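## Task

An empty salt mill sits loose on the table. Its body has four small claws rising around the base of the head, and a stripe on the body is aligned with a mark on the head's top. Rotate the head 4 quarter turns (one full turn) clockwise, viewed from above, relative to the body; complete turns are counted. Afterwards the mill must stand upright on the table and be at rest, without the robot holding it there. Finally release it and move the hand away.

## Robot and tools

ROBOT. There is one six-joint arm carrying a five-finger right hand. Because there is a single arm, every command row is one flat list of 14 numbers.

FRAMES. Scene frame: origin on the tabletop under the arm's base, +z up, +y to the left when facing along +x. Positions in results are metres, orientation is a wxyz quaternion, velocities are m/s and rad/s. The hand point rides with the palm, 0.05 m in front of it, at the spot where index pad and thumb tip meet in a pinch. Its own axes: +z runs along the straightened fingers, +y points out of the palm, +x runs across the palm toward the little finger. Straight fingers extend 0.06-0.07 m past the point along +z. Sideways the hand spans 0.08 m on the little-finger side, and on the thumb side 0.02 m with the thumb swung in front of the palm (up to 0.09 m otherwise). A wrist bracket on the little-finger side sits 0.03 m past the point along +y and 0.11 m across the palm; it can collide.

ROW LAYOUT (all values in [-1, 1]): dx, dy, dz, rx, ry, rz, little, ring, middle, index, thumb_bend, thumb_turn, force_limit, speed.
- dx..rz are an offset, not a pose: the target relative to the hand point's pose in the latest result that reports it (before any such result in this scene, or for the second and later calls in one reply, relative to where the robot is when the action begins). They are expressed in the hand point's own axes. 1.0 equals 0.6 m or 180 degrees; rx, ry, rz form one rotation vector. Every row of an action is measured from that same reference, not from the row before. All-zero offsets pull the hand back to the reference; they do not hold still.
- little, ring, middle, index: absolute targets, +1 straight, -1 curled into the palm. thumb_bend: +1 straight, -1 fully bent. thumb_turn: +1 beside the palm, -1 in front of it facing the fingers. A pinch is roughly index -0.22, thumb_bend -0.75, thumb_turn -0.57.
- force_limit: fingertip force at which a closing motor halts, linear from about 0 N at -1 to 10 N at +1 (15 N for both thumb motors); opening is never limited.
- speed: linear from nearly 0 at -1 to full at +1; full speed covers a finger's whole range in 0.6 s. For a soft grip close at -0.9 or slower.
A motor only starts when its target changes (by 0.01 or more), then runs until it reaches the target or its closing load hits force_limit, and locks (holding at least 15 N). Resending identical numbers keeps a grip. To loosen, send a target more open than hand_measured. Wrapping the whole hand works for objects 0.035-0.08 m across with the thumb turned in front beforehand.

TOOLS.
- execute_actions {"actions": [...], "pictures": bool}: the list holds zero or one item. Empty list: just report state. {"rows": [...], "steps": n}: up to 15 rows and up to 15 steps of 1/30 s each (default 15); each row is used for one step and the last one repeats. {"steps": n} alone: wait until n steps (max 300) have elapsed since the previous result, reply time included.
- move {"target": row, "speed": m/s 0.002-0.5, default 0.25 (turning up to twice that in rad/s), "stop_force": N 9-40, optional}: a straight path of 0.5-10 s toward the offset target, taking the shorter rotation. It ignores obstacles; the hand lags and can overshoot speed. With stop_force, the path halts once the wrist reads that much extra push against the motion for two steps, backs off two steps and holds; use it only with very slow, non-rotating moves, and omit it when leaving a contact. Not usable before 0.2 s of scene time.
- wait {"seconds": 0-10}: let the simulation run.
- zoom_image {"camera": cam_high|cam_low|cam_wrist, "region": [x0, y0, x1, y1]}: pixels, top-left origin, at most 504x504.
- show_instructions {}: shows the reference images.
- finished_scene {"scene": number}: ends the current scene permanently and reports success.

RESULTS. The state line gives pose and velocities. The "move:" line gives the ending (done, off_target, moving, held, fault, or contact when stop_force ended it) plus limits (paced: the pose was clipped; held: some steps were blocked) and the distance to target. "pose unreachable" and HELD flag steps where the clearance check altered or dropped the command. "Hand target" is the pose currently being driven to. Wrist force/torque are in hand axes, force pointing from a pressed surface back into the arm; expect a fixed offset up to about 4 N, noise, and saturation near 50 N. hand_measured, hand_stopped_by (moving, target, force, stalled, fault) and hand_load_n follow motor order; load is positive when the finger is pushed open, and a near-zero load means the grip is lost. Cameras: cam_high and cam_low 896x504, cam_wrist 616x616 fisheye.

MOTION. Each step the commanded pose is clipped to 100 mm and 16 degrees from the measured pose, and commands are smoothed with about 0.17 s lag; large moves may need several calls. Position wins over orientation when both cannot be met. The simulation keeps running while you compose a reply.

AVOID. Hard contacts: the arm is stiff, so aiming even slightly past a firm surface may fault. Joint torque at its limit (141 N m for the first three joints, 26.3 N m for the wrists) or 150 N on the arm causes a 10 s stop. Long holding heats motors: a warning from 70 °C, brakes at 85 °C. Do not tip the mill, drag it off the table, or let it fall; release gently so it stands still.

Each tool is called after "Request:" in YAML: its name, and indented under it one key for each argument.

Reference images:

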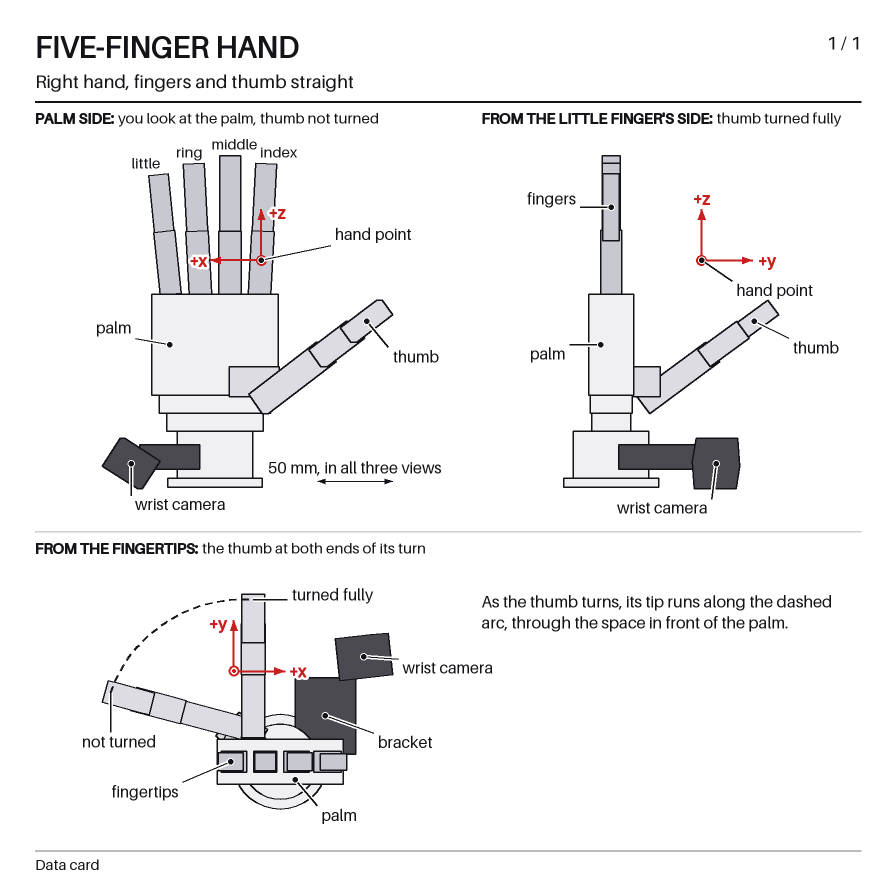

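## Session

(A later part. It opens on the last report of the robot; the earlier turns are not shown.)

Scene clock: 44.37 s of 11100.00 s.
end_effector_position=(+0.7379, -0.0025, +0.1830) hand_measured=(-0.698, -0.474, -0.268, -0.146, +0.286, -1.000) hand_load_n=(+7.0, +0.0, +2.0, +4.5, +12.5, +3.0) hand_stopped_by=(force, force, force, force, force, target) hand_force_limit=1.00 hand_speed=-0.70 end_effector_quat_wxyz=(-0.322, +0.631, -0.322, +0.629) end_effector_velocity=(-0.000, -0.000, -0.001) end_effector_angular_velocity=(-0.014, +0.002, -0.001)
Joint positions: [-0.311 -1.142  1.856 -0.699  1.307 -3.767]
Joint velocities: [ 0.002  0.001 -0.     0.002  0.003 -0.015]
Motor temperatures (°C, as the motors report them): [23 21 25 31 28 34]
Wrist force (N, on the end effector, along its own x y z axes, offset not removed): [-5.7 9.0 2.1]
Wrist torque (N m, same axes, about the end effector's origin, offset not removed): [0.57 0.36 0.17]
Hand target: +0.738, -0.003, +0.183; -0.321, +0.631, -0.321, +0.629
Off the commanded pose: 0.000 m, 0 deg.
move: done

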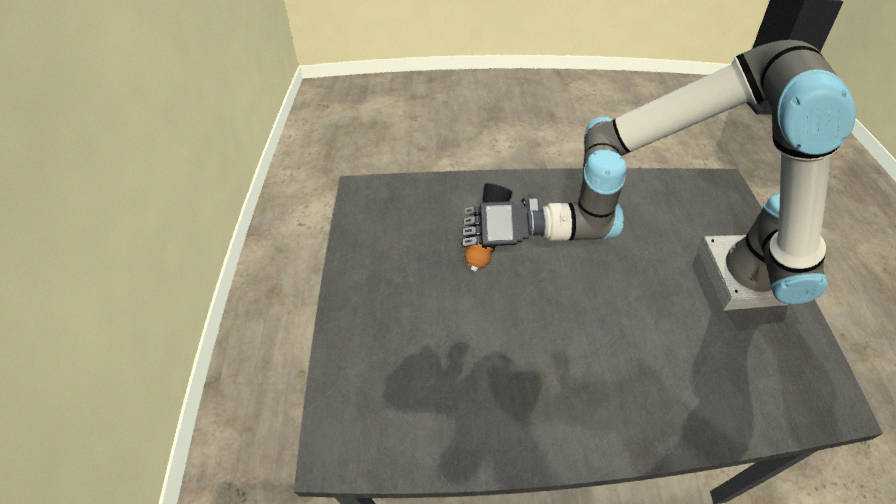

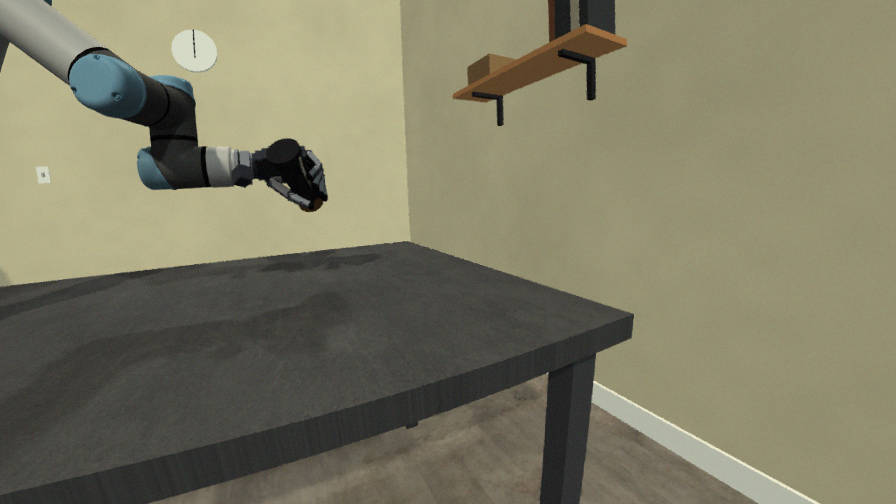

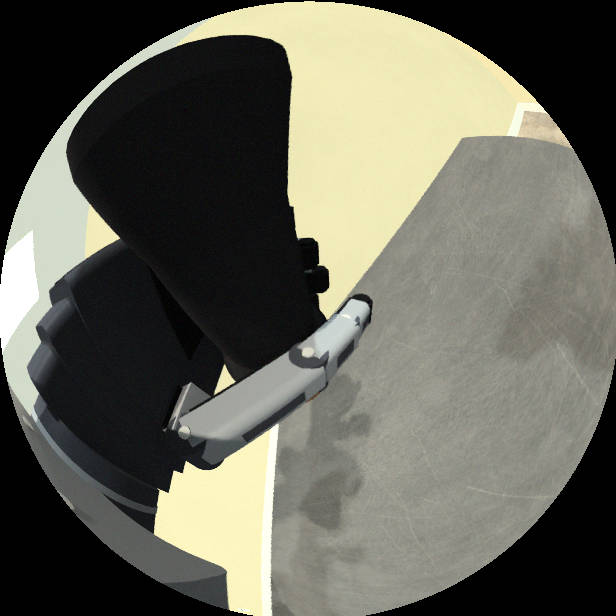

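Request:
move:
  target: [-0.1225,0.1685,0,0,0,0,-0.98,-1,-1,-0.98,-0.98,-1,1,-0.7]
  speed: 0.15

Request:
move:
  target: [-0.039,0.054,0,0,0,0,-0.98,-1,-1,-0.98,-0.98,-1,1,-0.7]
  speed: 0.005
  stop_force: 12

Scene clock: 49.20 s of 11100.00 s.
end_effector_position=(+0.7376, -0.0022, +0.0583) hand_measured=(-0.698, -0.576, -0.312, -0.146, +0.286, -1.000) hand_load_n=(+1.5, +10.0, +8.5, +2.5, +14.0, +6.5) hand_stopped_by=(force, force, force, force, force, target) hand_force_limit=1.00 hand_speed=-0.70 end_effector_quat_wxyz=(-0.322, +0.631, -0.322, +0.629) end_effector_velocity=(+0.001, -0.000, -0.002) end_effector_angular_velocity=(-0.000, -0.002, -0.001)
Joint positions: [-0.31  -0.911  1.914 -0.989  1.308 -3.767]
Joint velocities: [ 0.     0.006 -0.001 -0.006  0.001  0.   ]
Motor temperatures (°C, as the motors report them): [23 21 25 31 28 34]
Wrist force (N, on the end effector, along its own x y z axes, offset not removed): [-5.3 8.2 3.2]
Wrist torque (N m, same axes, about the end effector's origin, offset not removed): [0.47 0.20 0.19]
Hand target: +0.738, -0.002, +0.058; -0.322, +0.631, -0.322, +0.629
Off the commanded pose: 0.000 m, 0 deg.
After step 90, 0.40 s passed at rest.
move: done

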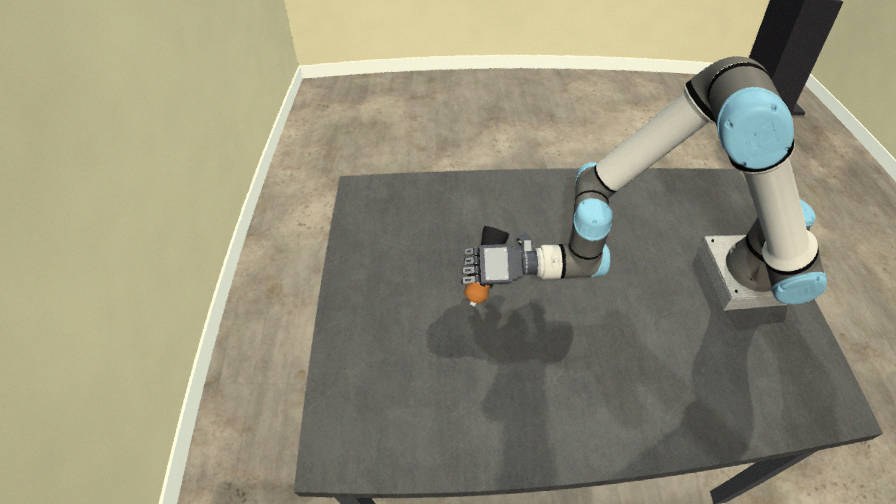

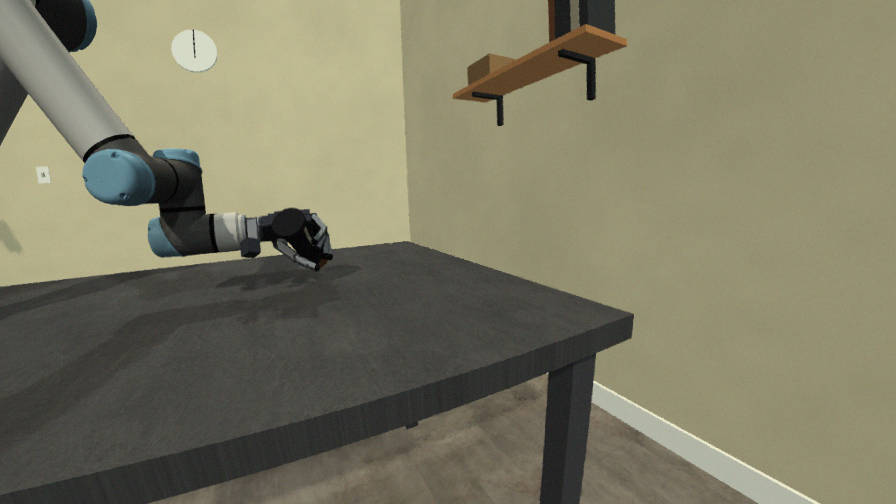

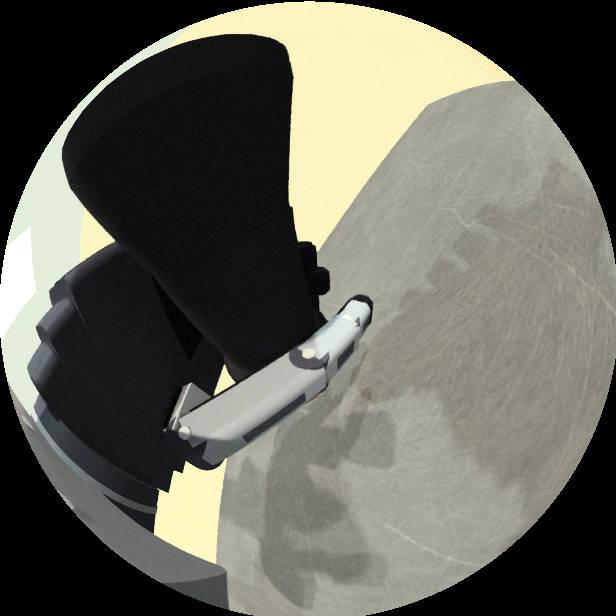

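Scene clock: 55.17 s of 11100.00 s.
end_effector_position=(+0.7376, -0.0023, +0.0304) hand_measured=(-0.698, -0.576, -0.312, -0.146, +0.286, -1.000) hand_load_n=(+2.0, +10.5, +8.0, +2.0, +13.5, +5.0) hand_stopped_by=(force, force, force, force, force, target) hand_force_limit=1.00 hand_speed=-0.70 end_effector_quat_wxyz=(-0.322, +0.631, -0.321, +0.629) end_effector_velocity=(-0.000, +0.000, +0.001) end_effector_angular_velocity=(-0.000, +0.002, -0.000)
Joint positions: [-0.31  -0.852  1.914 -1.048  1.308 -3.767]
Joint velocities: [ 0.    -0.003 -0.     0.006  0.    -0.001]
Motor temperatures (°C, as the motors report them): [23 21 25 31 28 34]
Wrist force (N, on the end effector, along its own x y z axes, offset not removed): [10.4 -5.7 -4.2]
Wrist torque (N m, same axes, about the end effector's origin, offset not removed): [0.57 -0.06 0.68]
Hand target: +0.738, -0.002, +0.031; -0.322, +0.631, -0.321, +0.629
Off the commanded pose: 0.012 m, 0 deg.
move: contact

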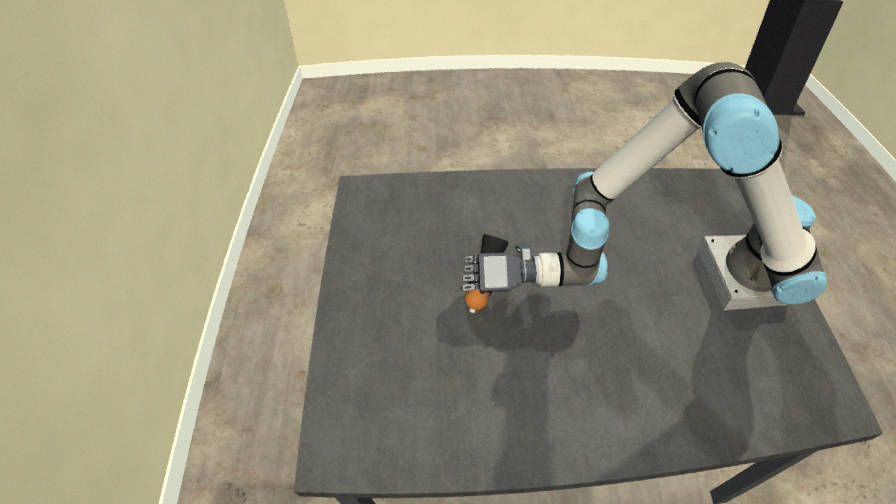

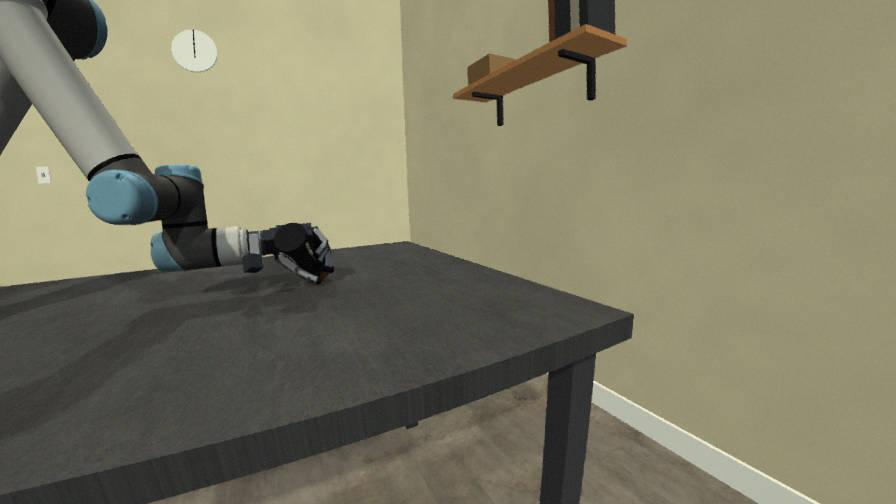

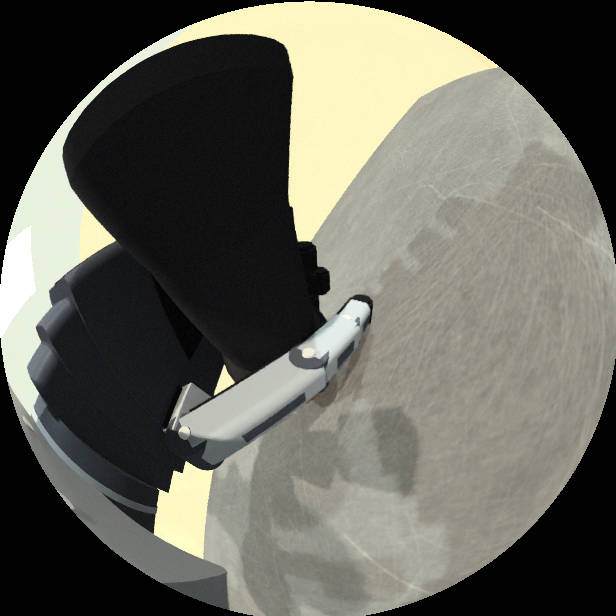

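Request:
move:
  target: [-0.0142,-0.0103,-0.0468,0,0,0,-0.98,-1,-1,-0.98,-0.98,-1,1,-0.7]
  speed: 0.015

Request:
zoom_image:
  camera: "cam_high"
  region: [430, 225, 560, 335]

Scene clock: 59.17 s of 11100.00 s.
end_effector_position=(+0.7099, +0.0081, +0.0305) hand_measured=(-0.698, -0.576, -0.312, -0.146, +0.286, -1.000) hand_load_n=(+1.0, +9.5, +8.0, +3.0, +13.5, +8.0) hand_stopped_by=(force, force, force, force, force, target) hand_force_limit=1.00 hand_speed=-0.70 end_effector_quat_wxyz=(-0.322, +0.631, -0.321, +0.629) end_effector_velocity=(-0.003, +0.000, +0.000) end_effector_angular_velocity=(-0.001, +0.000, -0.002)
Joint positions: [-0.303 -0.887  1.999 -1.098  1.314 -3.767]
Joint velocities: [ 0.    -0.003  0.008 -0.004  0.002 -0.001]
Motor temperatures (°C, as the motors report them): [23 21 25 31 28 34]
Wrist force (N, on the end effector, along its own x y z axes, offset not removed): [2.1 -2.9 3.7]
Wrist torque (N m, same axes, about the end effector's origin, offset not removed): [0.37 0.20 0.70]
Hand target: +0.709, +0.008, +0.030; -0.322, +0.631, -0.321, +0.629
Off the commanded pose: 0.000 m, 0 deg.
move: done

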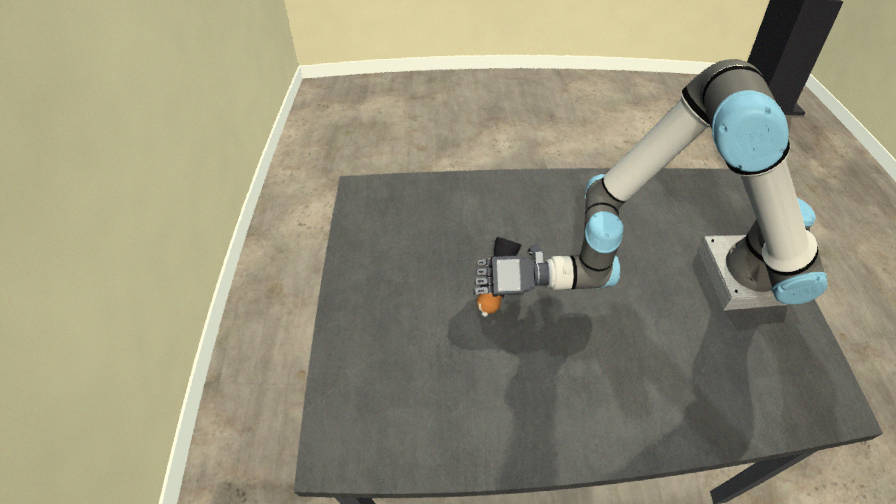

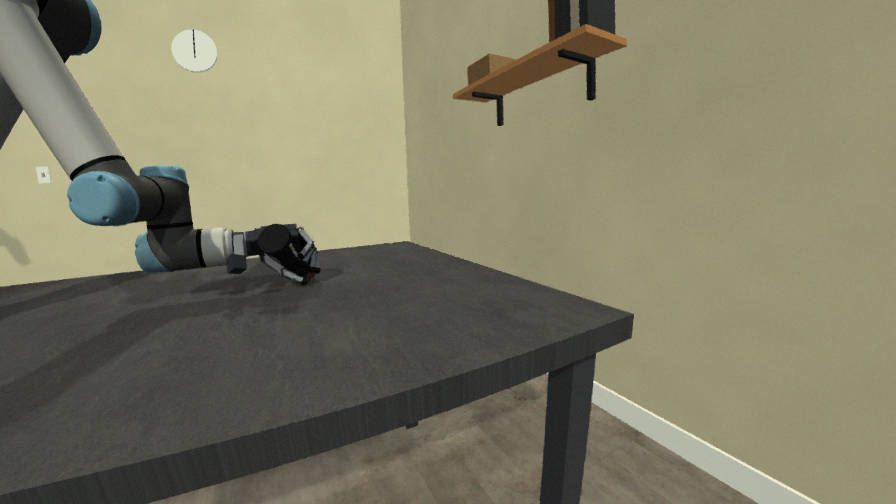

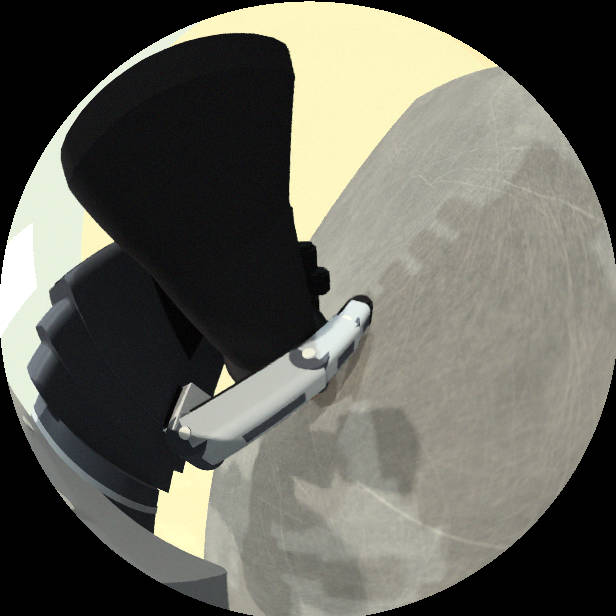

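Region (430, 225, 560, 335) of cam_high's 896x504 image, scaled by 3.877, with more detail than that image has; it fills the top 426 rows of this view, and the rest is white.

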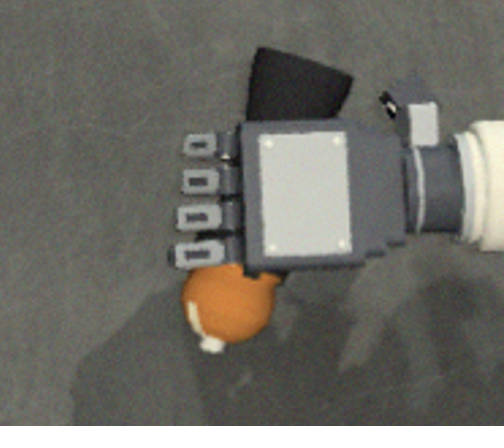

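Rolling works. Continue 0.04 m, holding height.

Request:
move:
  target: [-0.0192,-0.0134,-0.0624,0,0,0,-0.98,-1,-1,-0.98,-0.98,-1,1,-0.7]
  speed: 0.02

Request:
zoom_image:
  camera: "cam_high"
  region: [445, 230, 575, 340]

Scene clock: 62.77 s of 11100.00 s.
end_effector_position=(+0.6728, +0.0220, +0.0303) hand_measured=(-0.698, -0.576, -0.312, -0.146, +0.286, -1.000) hand_load_n=(+1.0, +9.5, +8.5, +3.0, +13.5, +8.0) hand_stopped_by=(force, force, force, force, force, target) hand_force_limit=1.00 hand_speed=-0.70 end_effector_quat_wxyz=(-0.322, +0.631, -0.321, +0.629) end_effector_velocity=(-0.003, +0.001, +0.000) end_effector_angular_velocity=(-0.001, -0.000, +0.001)
Joint positions: [-0.293 -0.929  2.108 -1.164  1.325 -3.767]
Joint velocities: [ 0.001 -0.003  0.008 -0.005 -0.    -0.   ]
Motor temperatures (°C, as the motors report them): [23 21 25 31 28 34]
Wrist force (N, on the end effector, along its own x y z axes, offset not removed): [2.1 -3.5 5.1]
Wrist torque (N m, same axes, about the end effector's origin, offset not removed): [0.53 0.32 0.66]
Hand target: +0.672, +0.022, +0.030; -0.322, +0.631, -0.321, +0.629
Off the commanded pose: 0.000 m, 0 deg.
move: done

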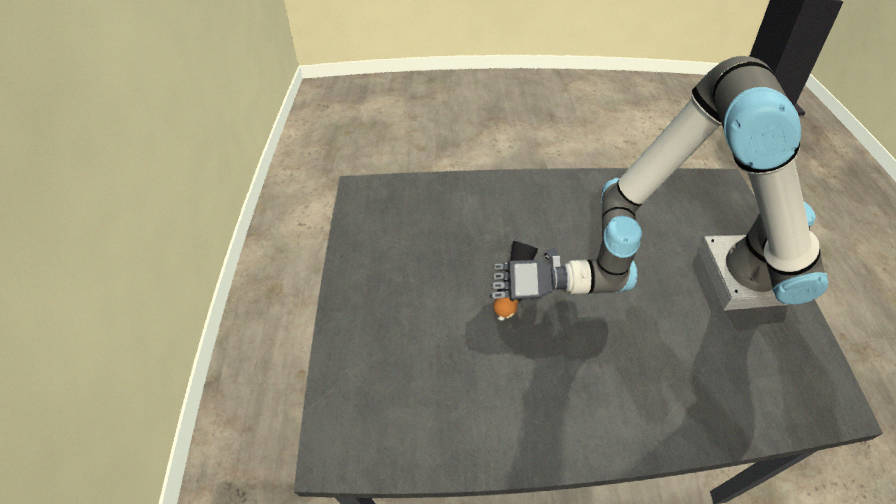

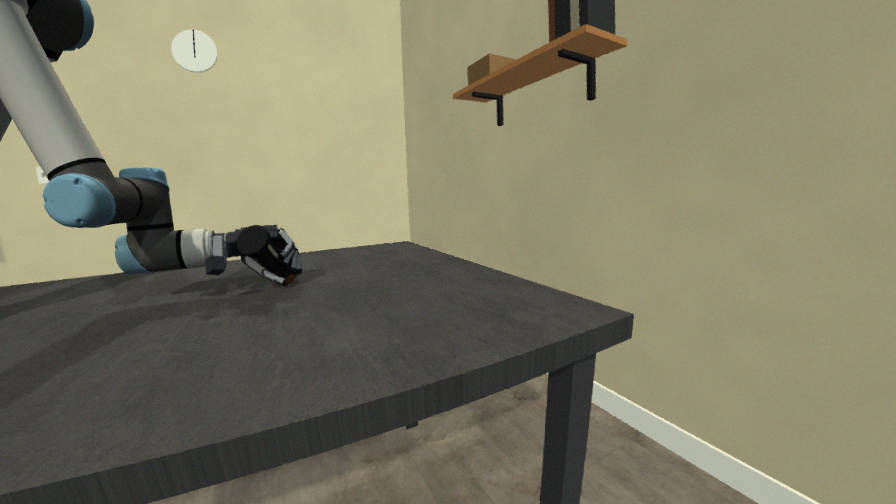

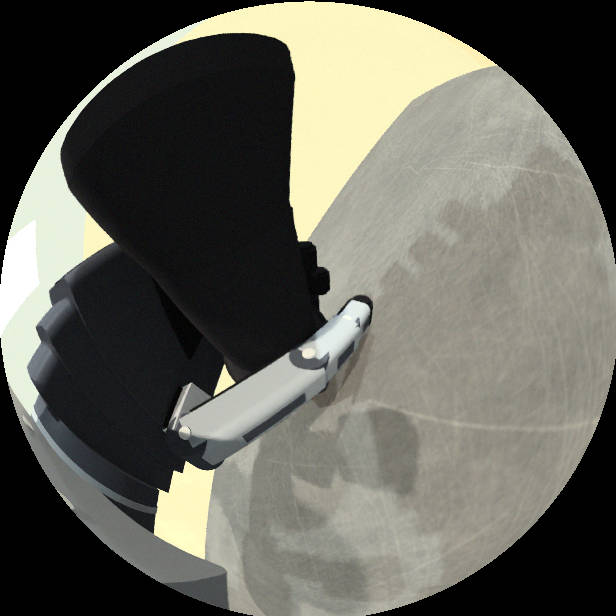

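Region (445, 230, 575, 340) of cam_high's 896x504 image, scaled by 3.877, with more detail than that image has; it fills the top 426 rows of this view, and the rest is white.

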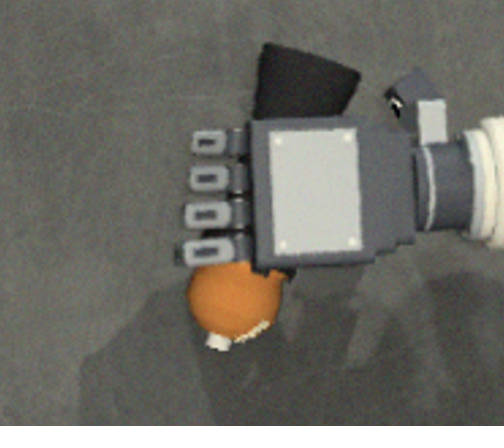

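Request:
move:
  target: [-0.0312,-0.0218,-0.1014,0,0,0,-0.98,-1,-1,-0.98,-0.98,-1,1,-0.7]
  speed: 0.02

Request:
zoom_image:
  camera: "cam_high"
  region: [470, 240, 600, 350]

Request:
zoom_image:
  camera: "cam_low"
  region: [190, 215, 300, 305]

Scene clock: 67.87 s of 11100.00 s.
end_effector_position=(+0.6123, +0.0447, +0.0301) hand_measured=(-0.698, -0.576, -0.312, -0.146, +0.286, -1.000) hand_load_n=(+0.5, +9.0, +8.5, +3.0, +13.5, +8.5) hand_stopped_by=(force, force, force, force, force, target) hand_force_limit=1.00 hand_speed=-0.70 end_effector_quat_wxyz=(-0.322, +0.631, -0.321, +0.629) end_effector_velocity=(-0.003, +0.001, -0.000) end_effector_angular_velocity=(-0.001, +0.000, -0.001)
Joint positions: [-0.271 -0.989  2.277 -1.273  1.346 -3.767]
Joint velocities: [ 0.001 -0.002  0.007 -0.005  0.002 -0.001]
Motor temperatures (°C, as the motors report them): [23 21 25 31 28 34]
Wrist force (N, on the end effector, along its own x y z axes, offset not removed): [3.9 -7.2 6.3]
Wrist torque (N m, same axes, about the end effector's origin, offset not removed): [0.31 0.33 0.72]
Hand target: +0.612, +0.045, +0.030; -0.322, +0.631, -0.321, +0.629
Off the commanded pose: 0.000 m, 0 deg.
move: done

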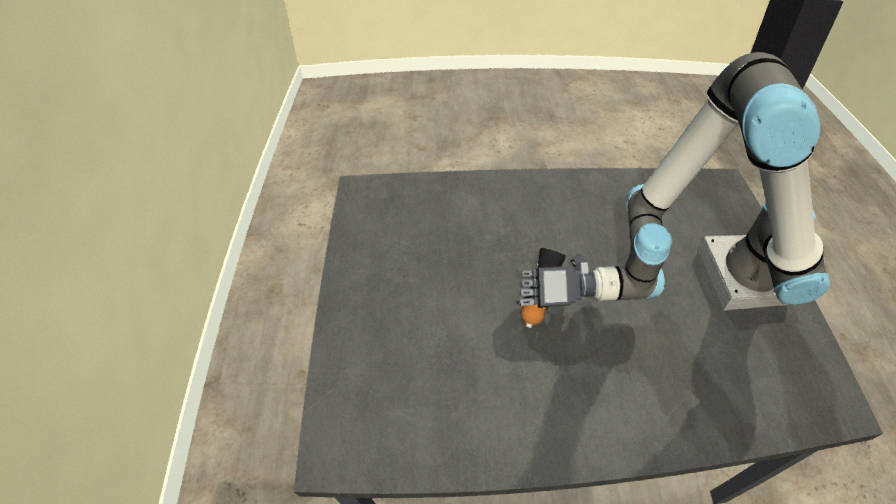

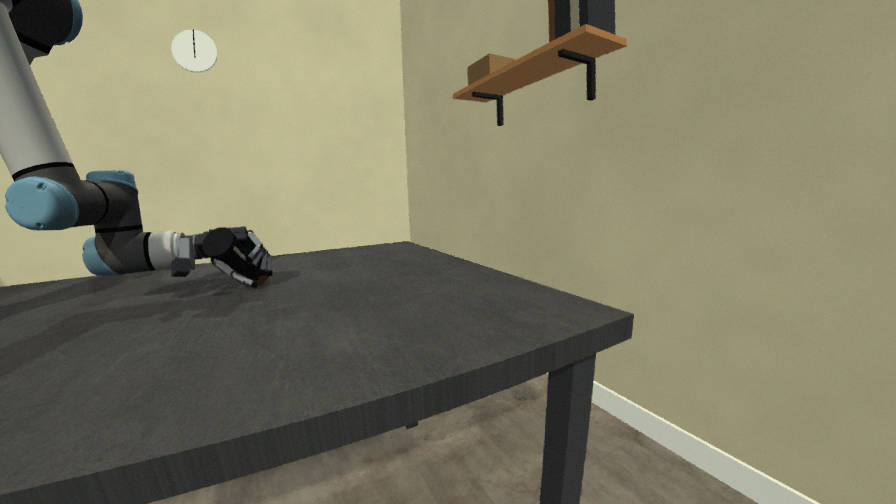

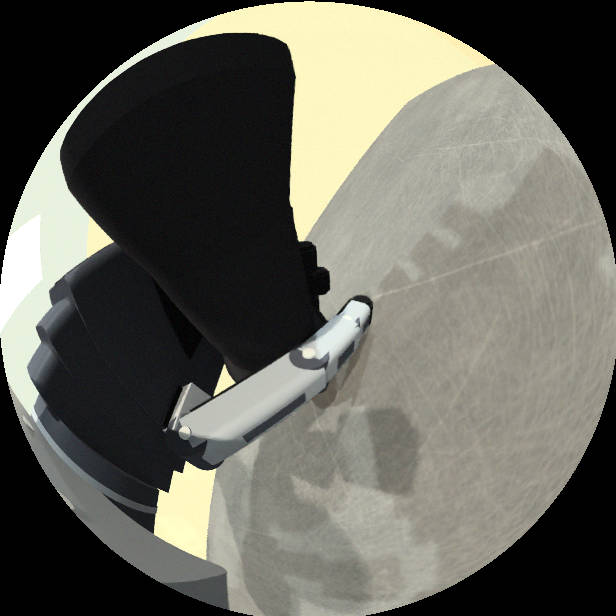

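Region (470, 240, 600, 350) of cam_high's 896x504 image, scaled by 3.877, with more detail than that image has; it fills the top 426 rows of this view, and the rest is white.

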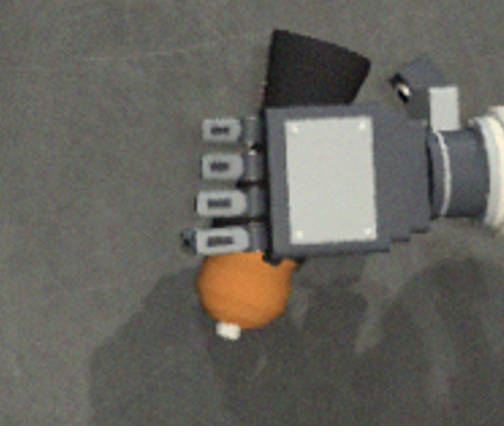

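Region (190, 215, 300, 305) of cam_low's 896x504 image, scaled by 4.582, with more detail than that image has; it fills the top 412 rows of this view, and the rest is white.

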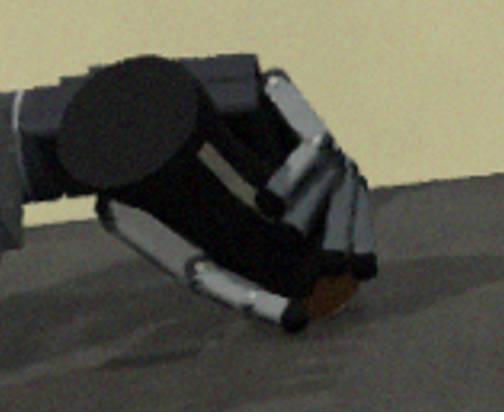

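Request:
move:
  target: [-0.0057,-0.0041,-0.0187,0,0,0,-0.98,-1,-1,-0.98,-0.98,-1,1,-0.7]
  speed: 0.02

Request:
zoom_image:
  camera: "cam_high"
  region: [490, 270, 590, 350]

Scene clock: 70.67 s of 11100.00 s.
end_effector_position=(+0.6014, +0.0488, +0.0301) hand_measured=(-0.698, -0.576, -0.312, -0.146, +0.286, -1.000) hand_load_n=(+0.5, +9.0, +8.5, +3.0, +13.5, +8.5) hand_stopped_by=(force, force, force, force, force, target) hand_force_limit=1.00 hand_speed=-0.70 end_effector_quat_wxyz=(-0.322, +0.631, -0.321, +0.629) end_effector_velocity=(-0.003, +0.001, -0.000) end_effector_angular_velocity=(-0.000, -0.000, -0.000)
Joint positions: [-0.267 -0.999  2.306 -1.293  1.351 -3.767]
Joint velocities: [ 0.001 -0.002  0.009 -0.007  0.001 -0.   ]
Motor temperatures (°C, as the motors report them): [23 21 25 31 28 34]
Wrist force (N, on the end effector, along its own x y z axes, offset not removed): [4.5 -7.7 7.2]
Wrist torque (N m, same axes, about the end effector's origin, offset not removed): [0.12 0.07 0.76]
Hand target: +0.601, +0.049, +0.030; -0.322, +0.631, -0.321, +0.629
Off the commanded pose: 0.000 m, 0 deg.
move: done

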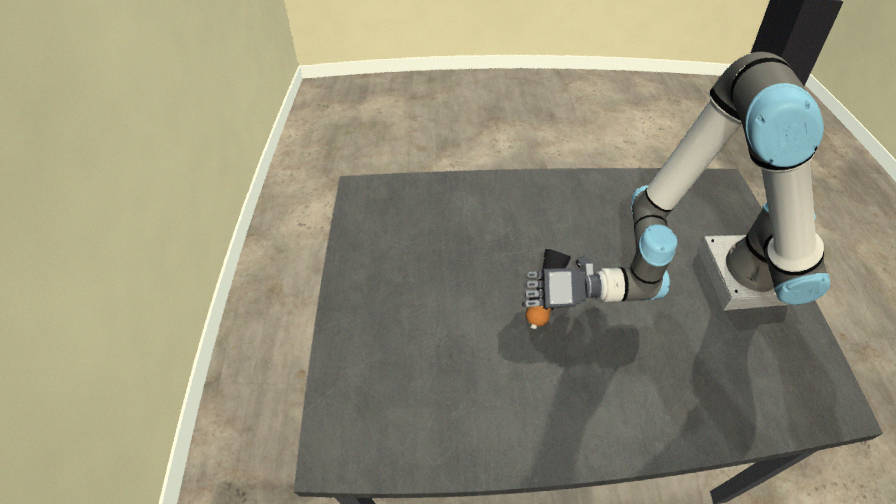

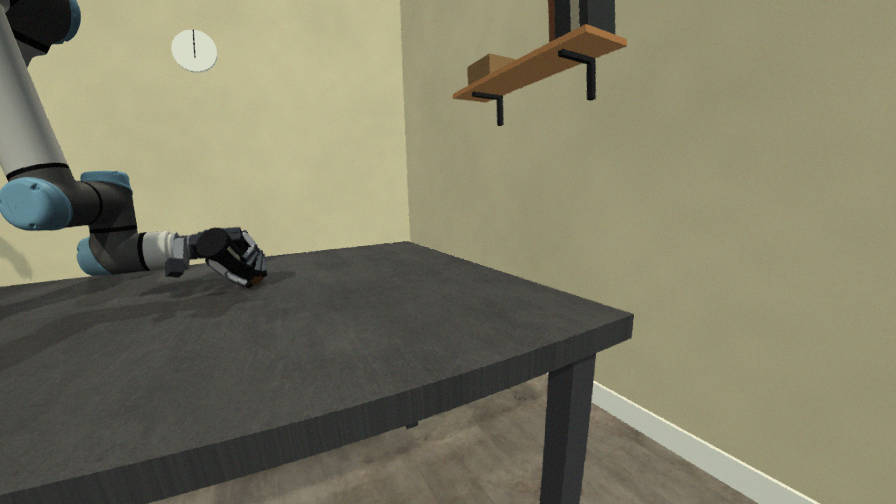

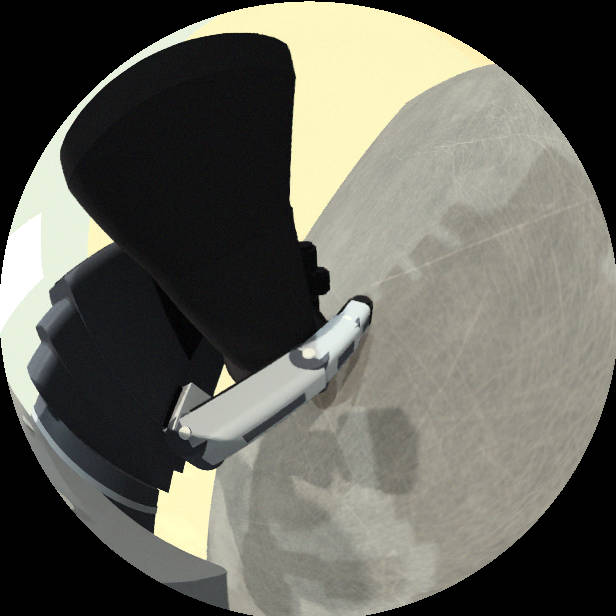

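Region (490, 270, 590, 350) of cam_high's 896x504 image, scaled by 5.040, with more detail than that image has; it fills the top 403 rows of this view, and the rest is white.

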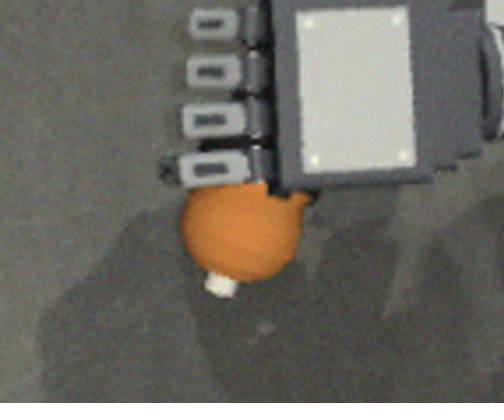

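Request:
move:
  target: [0.108,-0.148,0,0,0,0.4,-0.98,-1,-1,-0.98,-0.98,-1,1,-0.7]
  speed: 0.3

Request:
zoom_image:
  camera: "cam_high"
  region: [480, 210, 620, 330]

Scene clock: 75.03 s of 11100.00 s.
end_effector_position=(+0.6016, +0.0483, +0.1399) hand_measured=(-0.698, -0.576, -0.312, -0.146, +0.286, -1.000) hand_load_n=(+2.0, +10.0, +8.0, +2.0, +14.0, +5.5) hand_stopped_by=(force, force, force, force, force, target) hand_force_limit=1.00 hand_speed=-0.70 end_effector_quat_wxyz=(+0.629, -0.322, +0.631, -0.320) end_effector_velocity=(+0.000, +0.000, +0.001) end_effector_angular_velocity=(+0.015, -0.001, +0.001)
Joint positions: [-0.472 -1.22   2.307 -1.071  1.146 -2.515]
Joint velocities: [-0.001 -0.001 -0.     0.    -0.002  0.016]
Motor temperatures (°C, as the motors report them): [23 21 25 31 28 34]
Wrist force (N, on the end effector, along its own x y z axes, offset not removed): [2.9 8.1 2.6]
Wrist torque (N m, same axes, about the end effector's origin, offset not removed): [0.52 -0.20 0.27]
Hand target: +0.602, +0.048, +0.140; +0.630, -0.321, +0.631, -0.320
Off the commanded pose: 0.000 m, 0 deg.
move: done

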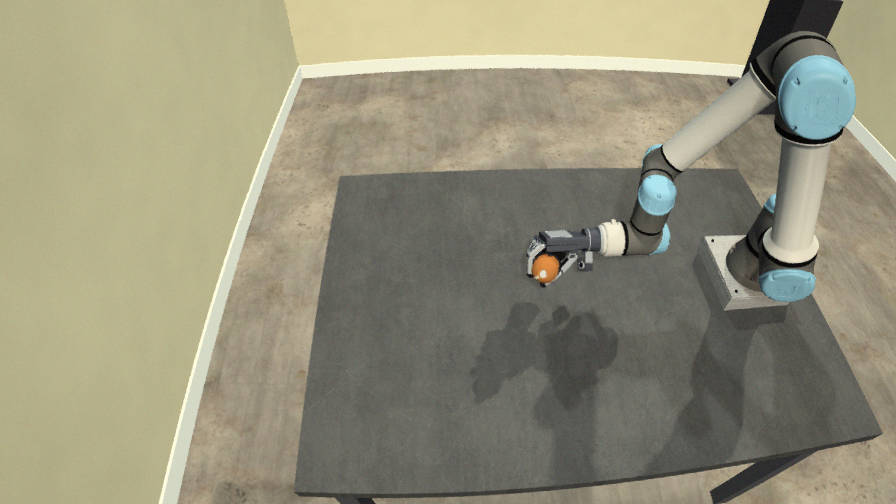

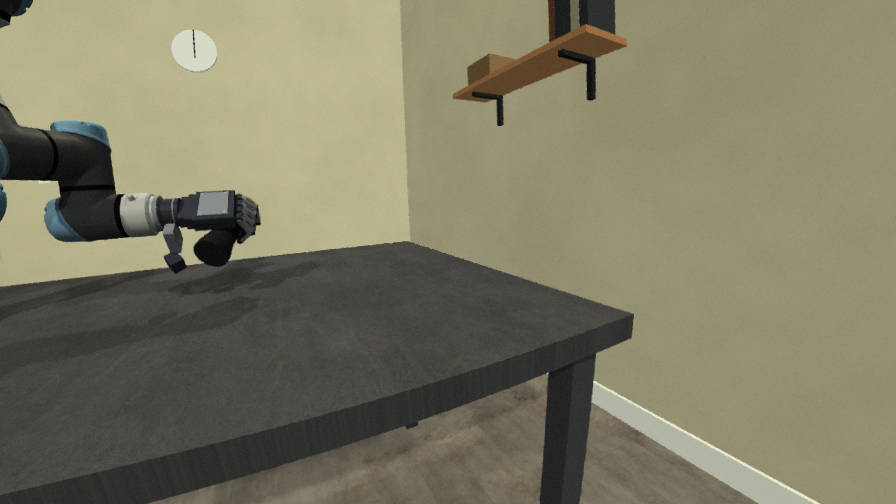

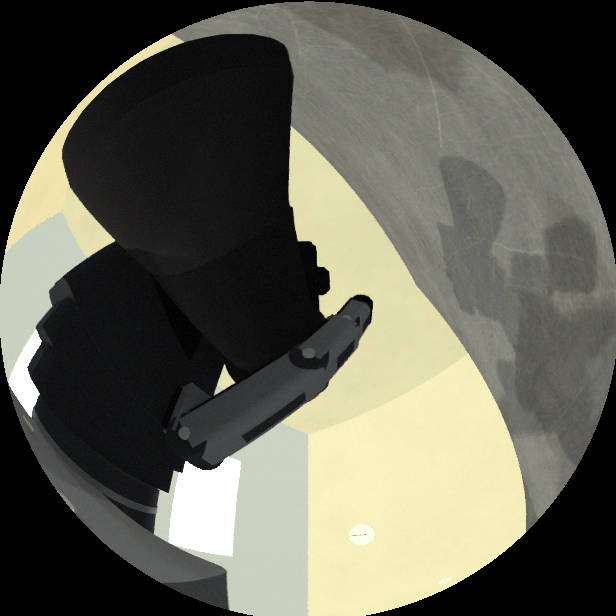

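Region (480, 210, 620, 330) of cam_high's 896x504 image, scaled by 3.600, with more detail than that image has; it fills the top 432 rows of this view, and the rest is white.

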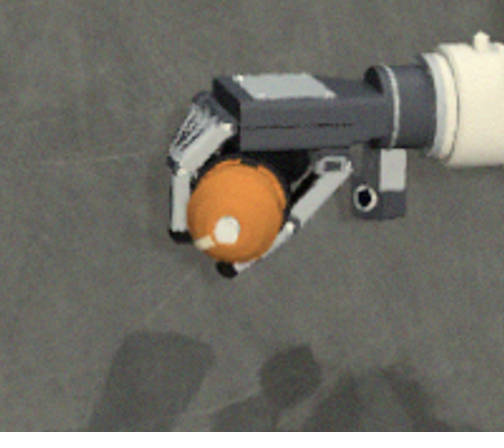

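Request:
move:
  target: [-0.01,-0.0135,0,0,0,0.3,-0.98,-1,-1,-0.98,-0.98,-1,1,-0.7]
  speed: 0.3

Request:
zoom_image:
  camera: "cam_high"
  region: [480, 210, 620, 330]

Request:
zoom_image:
  camera: "cam_low"
  region: [140, 170, 290, 300]

Scene clock: 79.93 s of 11100.00 s.
end_effector_position=(+0.6017, +0.0485, +0.1500) hand_measured=(-0.698, -0.576, -0.312, -0.146, +0.286, -1.000) hand_load_n=(+2.0, +10.0, +8.0, +2.0, +14.0, +4.5) hand_stopped_by=(force, force, force, force, force, target) hand_force_limit=1.00 hand_speed=-0.70 end_effector_quat_wxyz=(+0.706, -0.001, +0.708, -0.000) end_effector_velocity=(+0.000, -0.000, +0.000) end_effector_angular_velocity=(+0.014, -0.002, -0.001)
Joint positions: [-0.472 -1.071  2.32  -1.234  1.146 -1.574]
Joint velocities: [ 0.002  0.004  0.001 -0.006  0.002  0.014]
Motor temperatures (°C, as the motors report them): [23 21 25 31 28 34]
Wrist force (N, on the end effector, along its own x y z axes, offset not removed): [4.5 2.1 3.2]
Wrist torque (N m, same axes, about the end effector's origin, offset not removed): [0.13 -0.14 -0.03]
Hand target: +0.602, +0.048, +0.150; +0.706, -0.001, +0.708, +0.001
Off the commanded pose: 0.000 m, 0 deg.
move: done

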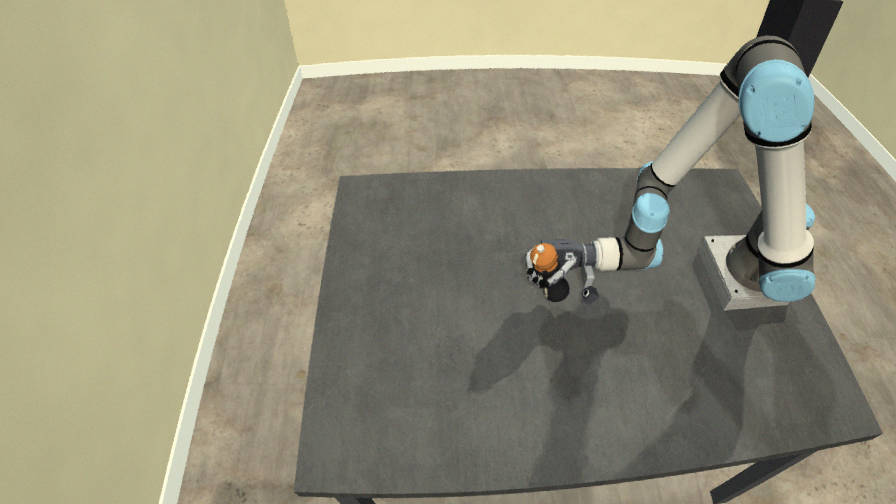

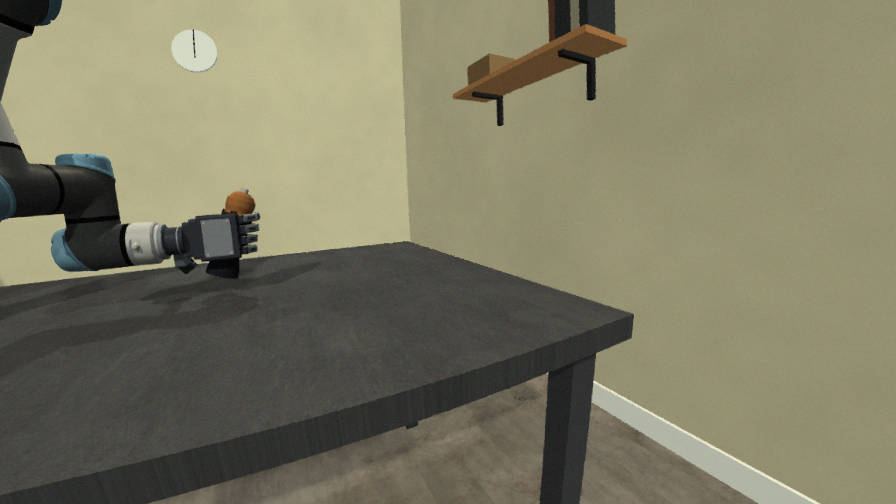

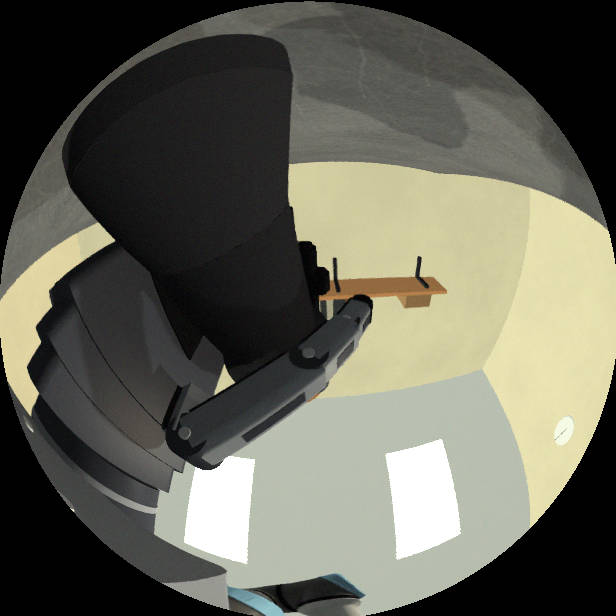

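Region (480, 210, 620, 330) of cam_high's 896x504 image, scaled by 3.600, with more detail than that image has; it fills the top 432 rows of this view, and the rest is white.

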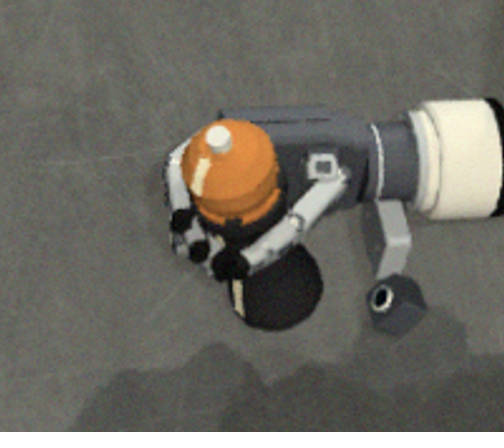

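Region (140, 170, 290, 300) of cam_low's 896x504 image, scaled by 3.360, with more detail than that image has; it fills the top 437 rows of this view, and the rest is white.

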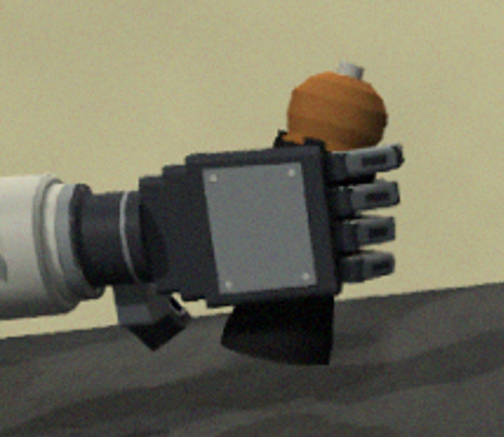

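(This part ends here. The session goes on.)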